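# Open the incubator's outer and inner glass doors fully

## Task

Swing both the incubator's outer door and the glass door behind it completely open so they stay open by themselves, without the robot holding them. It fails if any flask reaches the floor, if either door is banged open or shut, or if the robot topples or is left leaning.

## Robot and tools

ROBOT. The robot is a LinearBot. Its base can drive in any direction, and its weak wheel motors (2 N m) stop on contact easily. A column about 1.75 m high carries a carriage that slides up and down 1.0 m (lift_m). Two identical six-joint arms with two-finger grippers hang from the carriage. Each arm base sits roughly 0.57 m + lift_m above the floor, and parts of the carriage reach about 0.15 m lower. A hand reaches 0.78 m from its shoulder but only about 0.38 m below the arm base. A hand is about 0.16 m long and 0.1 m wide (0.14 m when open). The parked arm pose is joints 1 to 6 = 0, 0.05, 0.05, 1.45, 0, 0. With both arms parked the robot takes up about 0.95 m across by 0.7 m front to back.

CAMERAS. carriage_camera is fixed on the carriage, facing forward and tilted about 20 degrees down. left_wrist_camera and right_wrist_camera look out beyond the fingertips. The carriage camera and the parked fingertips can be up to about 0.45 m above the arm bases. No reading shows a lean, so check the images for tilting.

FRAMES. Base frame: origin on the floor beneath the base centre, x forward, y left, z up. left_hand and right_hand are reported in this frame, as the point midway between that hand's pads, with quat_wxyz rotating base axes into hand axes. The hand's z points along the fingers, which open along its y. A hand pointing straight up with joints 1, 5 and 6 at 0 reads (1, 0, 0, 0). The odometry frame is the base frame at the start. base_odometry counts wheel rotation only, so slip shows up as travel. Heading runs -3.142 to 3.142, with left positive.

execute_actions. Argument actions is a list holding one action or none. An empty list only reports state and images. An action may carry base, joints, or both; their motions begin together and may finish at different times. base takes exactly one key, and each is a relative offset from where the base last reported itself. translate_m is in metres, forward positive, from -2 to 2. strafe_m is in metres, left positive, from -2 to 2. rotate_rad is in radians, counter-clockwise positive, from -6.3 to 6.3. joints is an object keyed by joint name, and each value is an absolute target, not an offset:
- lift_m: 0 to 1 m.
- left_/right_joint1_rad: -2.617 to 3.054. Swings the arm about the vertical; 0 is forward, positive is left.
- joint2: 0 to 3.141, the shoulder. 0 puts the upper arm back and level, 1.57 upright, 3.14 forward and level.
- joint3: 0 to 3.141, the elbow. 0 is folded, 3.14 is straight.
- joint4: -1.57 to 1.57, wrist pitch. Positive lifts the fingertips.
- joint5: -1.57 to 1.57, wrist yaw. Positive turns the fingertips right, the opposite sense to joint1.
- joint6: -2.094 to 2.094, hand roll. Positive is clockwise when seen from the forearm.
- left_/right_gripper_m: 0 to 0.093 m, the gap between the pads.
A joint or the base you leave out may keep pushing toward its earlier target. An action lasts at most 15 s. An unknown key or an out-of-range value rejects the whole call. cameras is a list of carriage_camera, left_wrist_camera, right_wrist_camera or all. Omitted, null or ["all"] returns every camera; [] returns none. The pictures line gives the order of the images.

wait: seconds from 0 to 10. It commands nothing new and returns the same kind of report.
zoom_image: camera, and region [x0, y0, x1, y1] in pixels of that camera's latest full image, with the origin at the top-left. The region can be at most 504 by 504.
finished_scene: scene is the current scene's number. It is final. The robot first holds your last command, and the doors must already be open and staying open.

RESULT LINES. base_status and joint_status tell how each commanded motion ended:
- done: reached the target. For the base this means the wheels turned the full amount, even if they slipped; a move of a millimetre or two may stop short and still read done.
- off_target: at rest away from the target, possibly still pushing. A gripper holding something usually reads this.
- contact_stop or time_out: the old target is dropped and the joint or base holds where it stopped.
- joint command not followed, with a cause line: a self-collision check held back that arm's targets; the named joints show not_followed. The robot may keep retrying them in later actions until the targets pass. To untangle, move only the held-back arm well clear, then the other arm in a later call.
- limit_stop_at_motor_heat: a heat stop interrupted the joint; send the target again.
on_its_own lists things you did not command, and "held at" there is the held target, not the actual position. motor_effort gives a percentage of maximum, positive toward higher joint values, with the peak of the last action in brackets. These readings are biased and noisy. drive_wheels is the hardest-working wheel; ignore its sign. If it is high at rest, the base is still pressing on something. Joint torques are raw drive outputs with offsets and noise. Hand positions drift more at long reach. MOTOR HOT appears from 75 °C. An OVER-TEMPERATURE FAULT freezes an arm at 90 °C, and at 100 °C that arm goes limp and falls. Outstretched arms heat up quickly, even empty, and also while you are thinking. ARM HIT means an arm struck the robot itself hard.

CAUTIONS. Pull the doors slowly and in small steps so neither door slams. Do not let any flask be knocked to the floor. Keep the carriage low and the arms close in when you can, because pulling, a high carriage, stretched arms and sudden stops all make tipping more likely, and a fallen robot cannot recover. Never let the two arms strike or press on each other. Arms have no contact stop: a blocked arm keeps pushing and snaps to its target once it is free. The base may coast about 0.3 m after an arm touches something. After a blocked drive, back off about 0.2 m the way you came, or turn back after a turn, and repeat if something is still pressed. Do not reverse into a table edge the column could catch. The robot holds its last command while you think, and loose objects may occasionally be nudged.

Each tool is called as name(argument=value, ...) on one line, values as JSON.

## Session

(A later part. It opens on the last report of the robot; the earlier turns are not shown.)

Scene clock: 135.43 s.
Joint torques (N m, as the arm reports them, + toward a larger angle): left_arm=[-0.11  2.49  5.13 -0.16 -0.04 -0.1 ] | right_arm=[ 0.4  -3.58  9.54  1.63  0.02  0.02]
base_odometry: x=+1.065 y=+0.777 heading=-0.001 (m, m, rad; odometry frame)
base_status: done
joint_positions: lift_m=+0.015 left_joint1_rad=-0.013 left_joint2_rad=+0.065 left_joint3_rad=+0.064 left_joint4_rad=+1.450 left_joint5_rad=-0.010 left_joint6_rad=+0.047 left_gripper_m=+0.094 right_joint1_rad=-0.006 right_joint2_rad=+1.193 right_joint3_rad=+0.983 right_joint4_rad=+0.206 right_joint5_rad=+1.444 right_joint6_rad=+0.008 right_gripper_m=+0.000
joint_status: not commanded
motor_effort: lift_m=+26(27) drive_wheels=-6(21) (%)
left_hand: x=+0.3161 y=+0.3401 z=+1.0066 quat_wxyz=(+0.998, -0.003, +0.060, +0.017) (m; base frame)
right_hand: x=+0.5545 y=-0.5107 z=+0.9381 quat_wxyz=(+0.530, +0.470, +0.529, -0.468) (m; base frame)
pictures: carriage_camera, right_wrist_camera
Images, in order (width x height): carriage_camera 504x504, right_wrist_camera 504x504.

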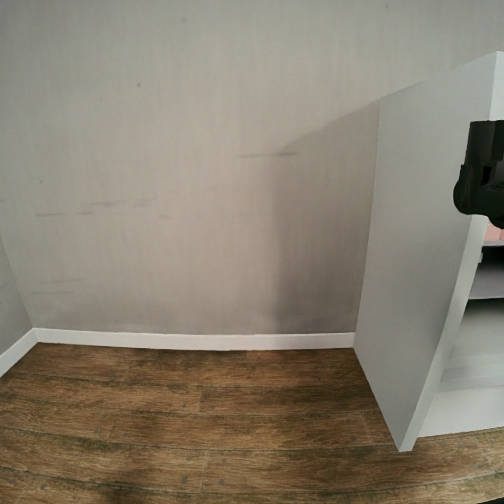

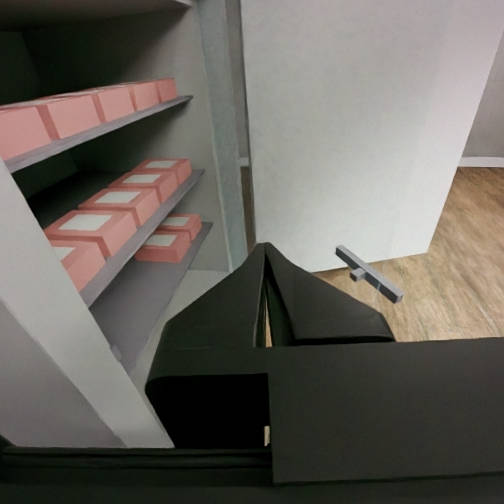

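execute_actions(actions=[{"base":{"strafe_m":-0.36}}], cameras=["right_wrist_camera"])

execute_actions(actions=[{"base":{"translate_m":-0.13}}], cameras=["right_wrist_camera"])

execute_actions(actions=[{"base":{"strafe_m":-0.2}}], cameras=["right_wrist_camera","carriage_camera"])

execute_actions(actions=[{"base":{"strafe_m":-0.06}}], cameras=[])

execute_actions(actions=[{"base":{"strafe_m":-0.05}}], cameras=["right_wrist_camera","carriage_camera"])

Scene clock: 141.90 s.
Joint torques (N m, as the arm reports them, + toward a larger angle): left_arm=[-0.13  2.5   5.13 -0.14 -0.04 -0.11] | right_arm=[-0.1  -2.94  9.55  1.64 -0.03  0.02]
base_odometry: x=+1.065 y=+0.417 heading=-0.001 (m, m, rad; odometry frame)
base_status: done
joint_positions: lift_m=+0.015 left_joint1_rad=-0.013 left_joint2_rad=+0.065 left_joint3_rad=+0.064 left_joint4_rad=+1.449 left_joint5_rad=-0.010 left_joint6_rad=+0.047 left_gripper_m=+0.094 right_joint1_rad=+0.001 right_joint2_rad=+1.186 right_joint3_rad=+0.984 right_joint4_rad=+0.205 right_joint5_rad=+1.447 right_joint6_rad=+0.007 right_gripper_m=+0.000
joint_status: not commanded
motor_effort: lift_m=+28(27) drive_wheels=-3(21) (%)
left_hand: x=+0.3165 y=+0.3400 z=+1.0065 quat_wxyz=(+0.998, -0.003, +0.061, +0.017) (m; base frame)
right_hand: x=+0.5533 y=-0.5089 z=+0.9403 quat_wxyz=(+0.533, +0.470, +0.528, -0.465) (m; base frame)
pictures: right_wrist_camera
Images, in order (width x height): right_wrist_camera 504x504.

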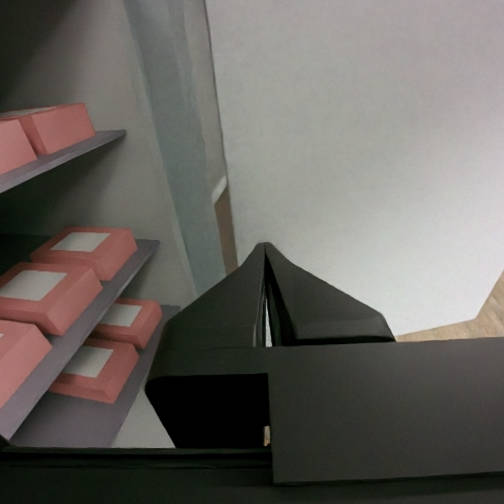

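Scene clock: 143.73 s.
Joint torques (N m, as the arm reports them, + toward a larger angle): left_arm=[-0.14  2.49  5.03 -0.12 -0.04 -0.1 ] | right_arm=[-0.11 -3.26  9.6   1.65  0.02  0.02]
base_odometry: x=+0.935 y=+0.417 heading=-0.001 (m, m, rad; odometry frame)
base_status: done
joint_positions: lift_m=+0.015 left_joint1_rad=-0.013 left_joint2_rad=+0.065 left_joint3_rad=+0.064 left_joint4_rad=+1.448 left_joint5_rad=-0.010 left_joint6_rad=+0.047 left_gripper_m=+0.094 right_joint1_rad=+0.002 right_joint2_rad=+1.191 right_joint3_rad=+0.984 right_joint4_rad=+0.204 right_joint5_rad=+1.443 right_joint6_rad=+0.007 right_gripper_m=+0.000
joint_status: not commanded
motor_effort: lift_m=+28(27) drive_wheels=-4(20) (%)
left_hand: x=+0.3168 y=+0.3401 z=+1.0065 quat_wxyz=(+0.998, -0.003, +0.062, +0.017) (m; base frame)
right_hand: x=+0.5552 y=-0.5087 z=+0.9391 quat_wxyz=(+0.532, +0.468, +0.530, -0.465) (m; base frame)
pictures: right_wrist_camera
Images, in order (width x height): right_wrist_camera 504x504.

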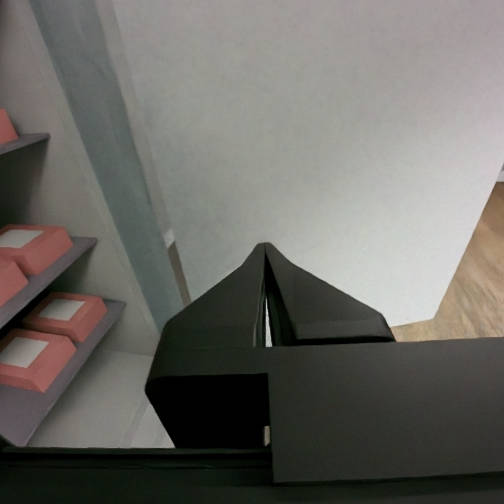

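Scene clock: 145.90 s.
Joint torques (N m, as the arm reports them, + toward a larger angle): left_arm=[-0.12  2.51  4.91 -0.14 -0.05 -0.11] | right_arm=[-0.34 -3.45  9.59  1.65  0.04  0.03]
base_odometry: x=+0.935 y=+0.217 heading=-0.001 (m, m, rad; odometry frame)
base_status: done
joint_positions: lift_m=+0.015 left_joint1_rad=-0.013 left_joint2_rad=+0.065 left_joint3_rad=+0.064 left_joint4_rad=+1.448 left_joint5_rad=-0.010 left_joint6_rad=+0.047 left_gripper_m=+0.094 right_joint1_rad=+0.006 right_joint2_rad=+1.191 right_joint3_rad=+0.984 right_joint4_rad=+0.204 right_joint5_rad=+1.441 right_joint6_rad=+0.007 right_gripper_m=+0.000
joint_status: not commanded
motor_effort: lift_m=+27(27) drive_wheels=-4(18) (%)
left_hand: x=+0.3167 y=+0.3401 z=+1.0065 quat_wxyz=(+0.998, -0.003, +0.062, +0.017) (m; base frame)
right_hand: x=+0.5563 y=-0.5074 z=+0.9391 quat_wxyz=(+0.534, +0.466, +0.532, -0.464) (m; base frame)
pictures: carriage_camera, right_wrist_camera
Images, in order (width x height): carriage_camera 504x504, right_wrist_camera 504x504.

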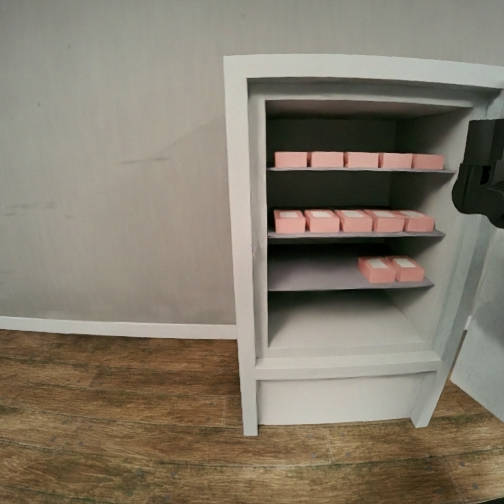

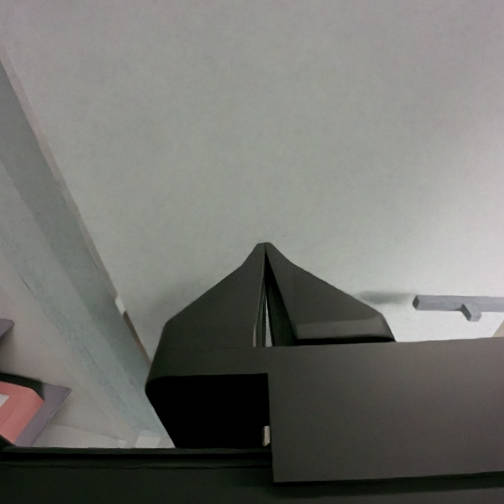

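Scene clock: 147.27 s.
Joint torques (N m, as the arm reports them, + toward a larger angle): left_arm=[-0.12  2.48  5.08 -0.16 -0.04 -0.1 ] | right_arm=[-0.42 -3.34  9.63  1.69  0.03  0.03]
base_odometry: x=+0.934 y=+0.157 heading=-0.002 (m, m, rad; odometry frame)
base_status: done
joint_positions: lift_m=+0.015 left_joint1_rad=-0.013 left_joint2_rad=+0.065 left_joint3_rad=+0.064 left_joint4_rad=+1.449 left_joint5_rad=-0.010 left_joint6_rad=+0.047 left_gripper_m=+0.094 right_joint1_rad=+0.006 right_joint2_rad=+1.191 right_joint3_rad=+0.984 right_joint4_rad=+0.204 right_joint5_rad=+1.443 right_joint6_rad=+0.007 right_gripper_m=+0.000
joint_status: not commanded
motor_effort: lift_m=+28(27) drive_wheels=-3(21) (%)
left_hand: x=+0.3165 y=+0.3401 z=+1.0065 quat_wxyz=(+0.998, -0.003, +0.061, +0.017) (m; base frame)
right_hand: x=+0.5561 y=-0.5075 z=+0.9391 quat_wxyz=(+0.534, +0.467, +0.531, -0.464) (m; base frame)
pictures: none
No camera images: the call's "cameras" was empty. Leave "cameras" out to get every camera's image.

Scene clock: 148.57 s.
Joint torques (N m, as the arm reports them, + toward a larger angle): left_arm=[-0.15  2.48  5.13 -0.19 -0.05 -0.11] | right_arm=[-0.41 -3.33  9.55  1.64  0.    0.03]
base_odometry: x=+0.934 y=+0.107 heading=-0.002 (m, m, rad; odometry frame)
base_status: done
joint_positions: lift_m=+0.015 left_joint1_rad=-0.013 left_joint2_rad=+0.065 left_joint3_rad=+0.064 left_joint4_rad=+1.449 left_joint5_rad=-0.010 left_joint6_rad=+0.047 left_gripper_m=+0.094 right_joint1_rad=+0.006 right_joint2_rad=+1.191 right_joint3_rad=+0.984 right_joint4_rad=+0.204 right_joint5_rad=+1.445 right_joint6_rad=+0.007 right_gripper_m=+0.000
joint_status: not commanded
motor_effort: lift_m=+28(28) drive_wheels=-3(21) (%)
left_hand: x=+0.3164 y=+0.3401 z=+1.0065 quat_wxyz=(+0.998, -0.003, +0.061, +0.017) (m; base frame)
right_hand: x=+0.5557 y=-0.5075 z=+0.9391 quat_wxyz=(+0.533, +0.467, +0.531, -0.465) (m; base frame)
pictures: carriage_camera, right_wrist_camera
Images, in order (width x height): carriage_camera 504x504, right_wrist_camera 504x504.

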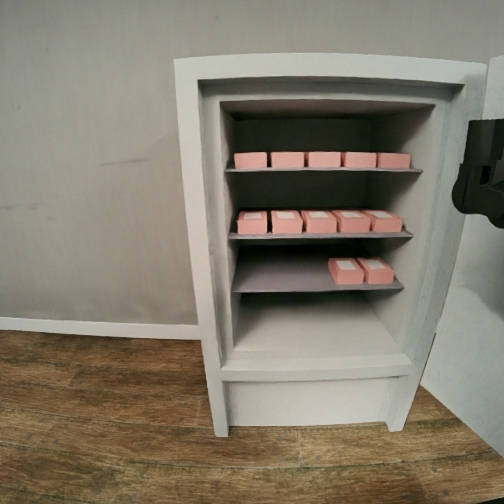

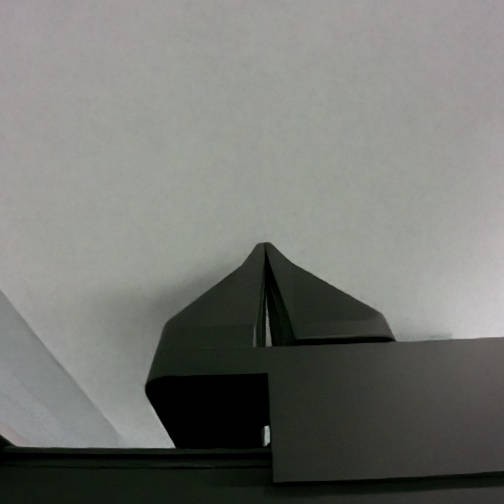

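execute_actions(actions=[{"base":{"strafe_m":-0.03}}], cameras=[])

execute_actions(actions=[{"base":{"strafe_m":-0.03}}], cameras=[])

execute_actions(actions=[{"base":{"strafe_m":0.25}}], cameras=["right_wrist_camera","carriage_camera"])

Scene clock: 151.83 s.
Joint torques (N m, as the arm reports them, + toward a larger angle): left_arm=[-0.18  2.53  5.11 -0.12 -0.06 -0.1 ] | right_arm=[-1.7  -3.4   9.54  1.64 -0.13  0.03]
base_odometry: x=+0.933 y=+0.077 heading=-0.002 (m, m, rad; odometry frame)
base_status: done
joint_positions: lift_m=+0.015 left_joint1_rad=-0.013 left_joint2_rad=+0.065 left_joint3_rad=+0.064 left_joint4_rad=+1.449 left_joint5_rad=-0.010 left_joint6_rad=+0.047 left_gripper_m=+0.094 right_joint1_rad=+0.024 right_joint2_rad=+1.191 right_joint3_rad=+0.984 right_joint4_rad=+0.204 right_joint5_rad=+1.459 right_joint6_rad=+0.007 right_gripper_m=+0.000
joint_status: not commanded
motor_effort: lift_m=+27(27) drive_wheels=+2(21) (%)
left_hand: x=+0.3165 y=+0.3400 z=+1.0065 quat_wxyz=(+0.998, -0.003, +0.061, +0.017) (m; base frame)
right_hand: x=+0.5562 y=-0.5031 z=+0.9390 quat_wxyz=(+0.534, +0.466, +0.532, -0.464) (m; base frame)
pictures: none
No camera images: the call's "cameras" was empty. Leave "cameras" out to get every camera's image.

Scene clock: 152.80 s.
Joint torques (N m, as the arm reports them, + toward a larger angle): left_arm=[-0.16  2.45  5.21 -0.15 -0.05 -0.1 ] | right_arm=[-7.54 -3.4   9.52  1.66 -1.01  0.03]
base_odometry: x=+0.933 y=+0.052 heading=-0.001 (m, m, rad; odometry frame)
base_status: strafe_m contact_stop (by the wheels' count: -0.025 of -0.030)
joint_positions: lift_m=+0.015 left_joint1_rad=-0.013 left_joint2_rad=+0.065 left_joint3_rad=+0.064 left_joint4_rad=+1.449 left_joint5_rad=-0.010 left_joint6_rad=+0.047 left_gripper_m=+0.094 right_joint1_rad=+0.112 right_joint2_rad=+1.191 right_joint3_rad=+0.984 right_joint4_rad=+0.196 right_joint5_rad=+1.539 right_joint6_rad=+0.007 right_gripper_m=+0.000
joint_status: not commanded
motor_effort: lift_m=+27(27) drive_wheels=+18(30) (%)
left_hand: x=+0.3164 y=+0.3400 z=+1.0065 quat_wxyz=(+0.998, -0.003, +0.061, +0.017) (m; base frame)
right_hand: x=+0.5562 y=-0.4810 z=+0.9384 quat_wxyz=(+0.534, +0.462, +0.536, -0.463) (m; base frame)
pictures: none
No camera images: the call's "cameras" was empty. Leave "cameras" out to get every camera's image.

not run: a stop came earlier in this reply.

execute_actions(actions=[{"base":{"strafe_m":0.2}}], cameras=["right_wrist_camera"])

finished_scene(scene=1)

Scene clock: 156.70 s.
Joint torques (N m, as the arm reports them, + toward a larger angle): left_arm=[-0.09  2.63  5.17 -0.18 -0.04 -0.11] | right_arm=[-0.31 -3.38  9.72  1.67 -0.12  0.03]
base_odometry: x=+0.933 y=+0.252 heading=-0.001 (m, m, rad; odometry frame)
base_status: done
joint_positions: lift_m=+0.015 left_joint1_rad=-0.013 left_joint2_rad=+0.065 left_joint3_rad=+0.064 left_joint4_rad=+1.449 left_joint5_rad=-0.010 left_joint6_rad=+0.047 left_gripper_m=+0.094 right_joint1_rad=+0.004 right_joint2_rad=+1.191 right_joint3_rad=+0.984 right_joint4_rad=+0.202 right_joint5_rad=+1.457 right_joint6_rad=+0.007 right_gripper_m=+0.000
joint_status: not commanded
motor_effort: lift_m=+27(28) drive_wheels=-3(20) (%)
left_hand: x=+0.3164 y=+0.3400 z=+1.0065 quat_wxyz=(+0.998, -0.003, +0.061, +0.017) (m; base frame)
right_hand: x=+0.5533 y=-0.5084 z=+0.9389 quat_wxyz=(+0.529, +0.471, +0.528, -0.469) (m; base frame)
pictures: right_wrist_camera
Images, in order (width x height): right_wrist_camera 504x504.

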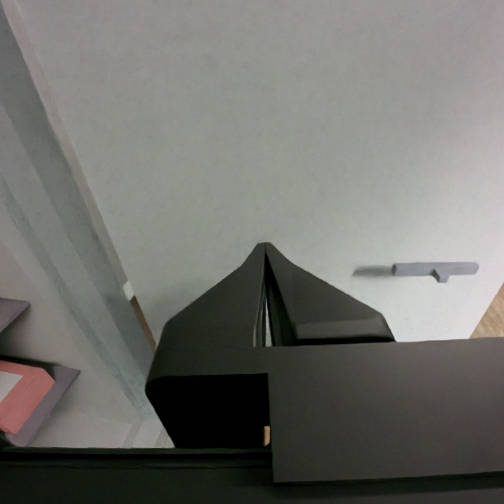

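The scene is finished: the task was done.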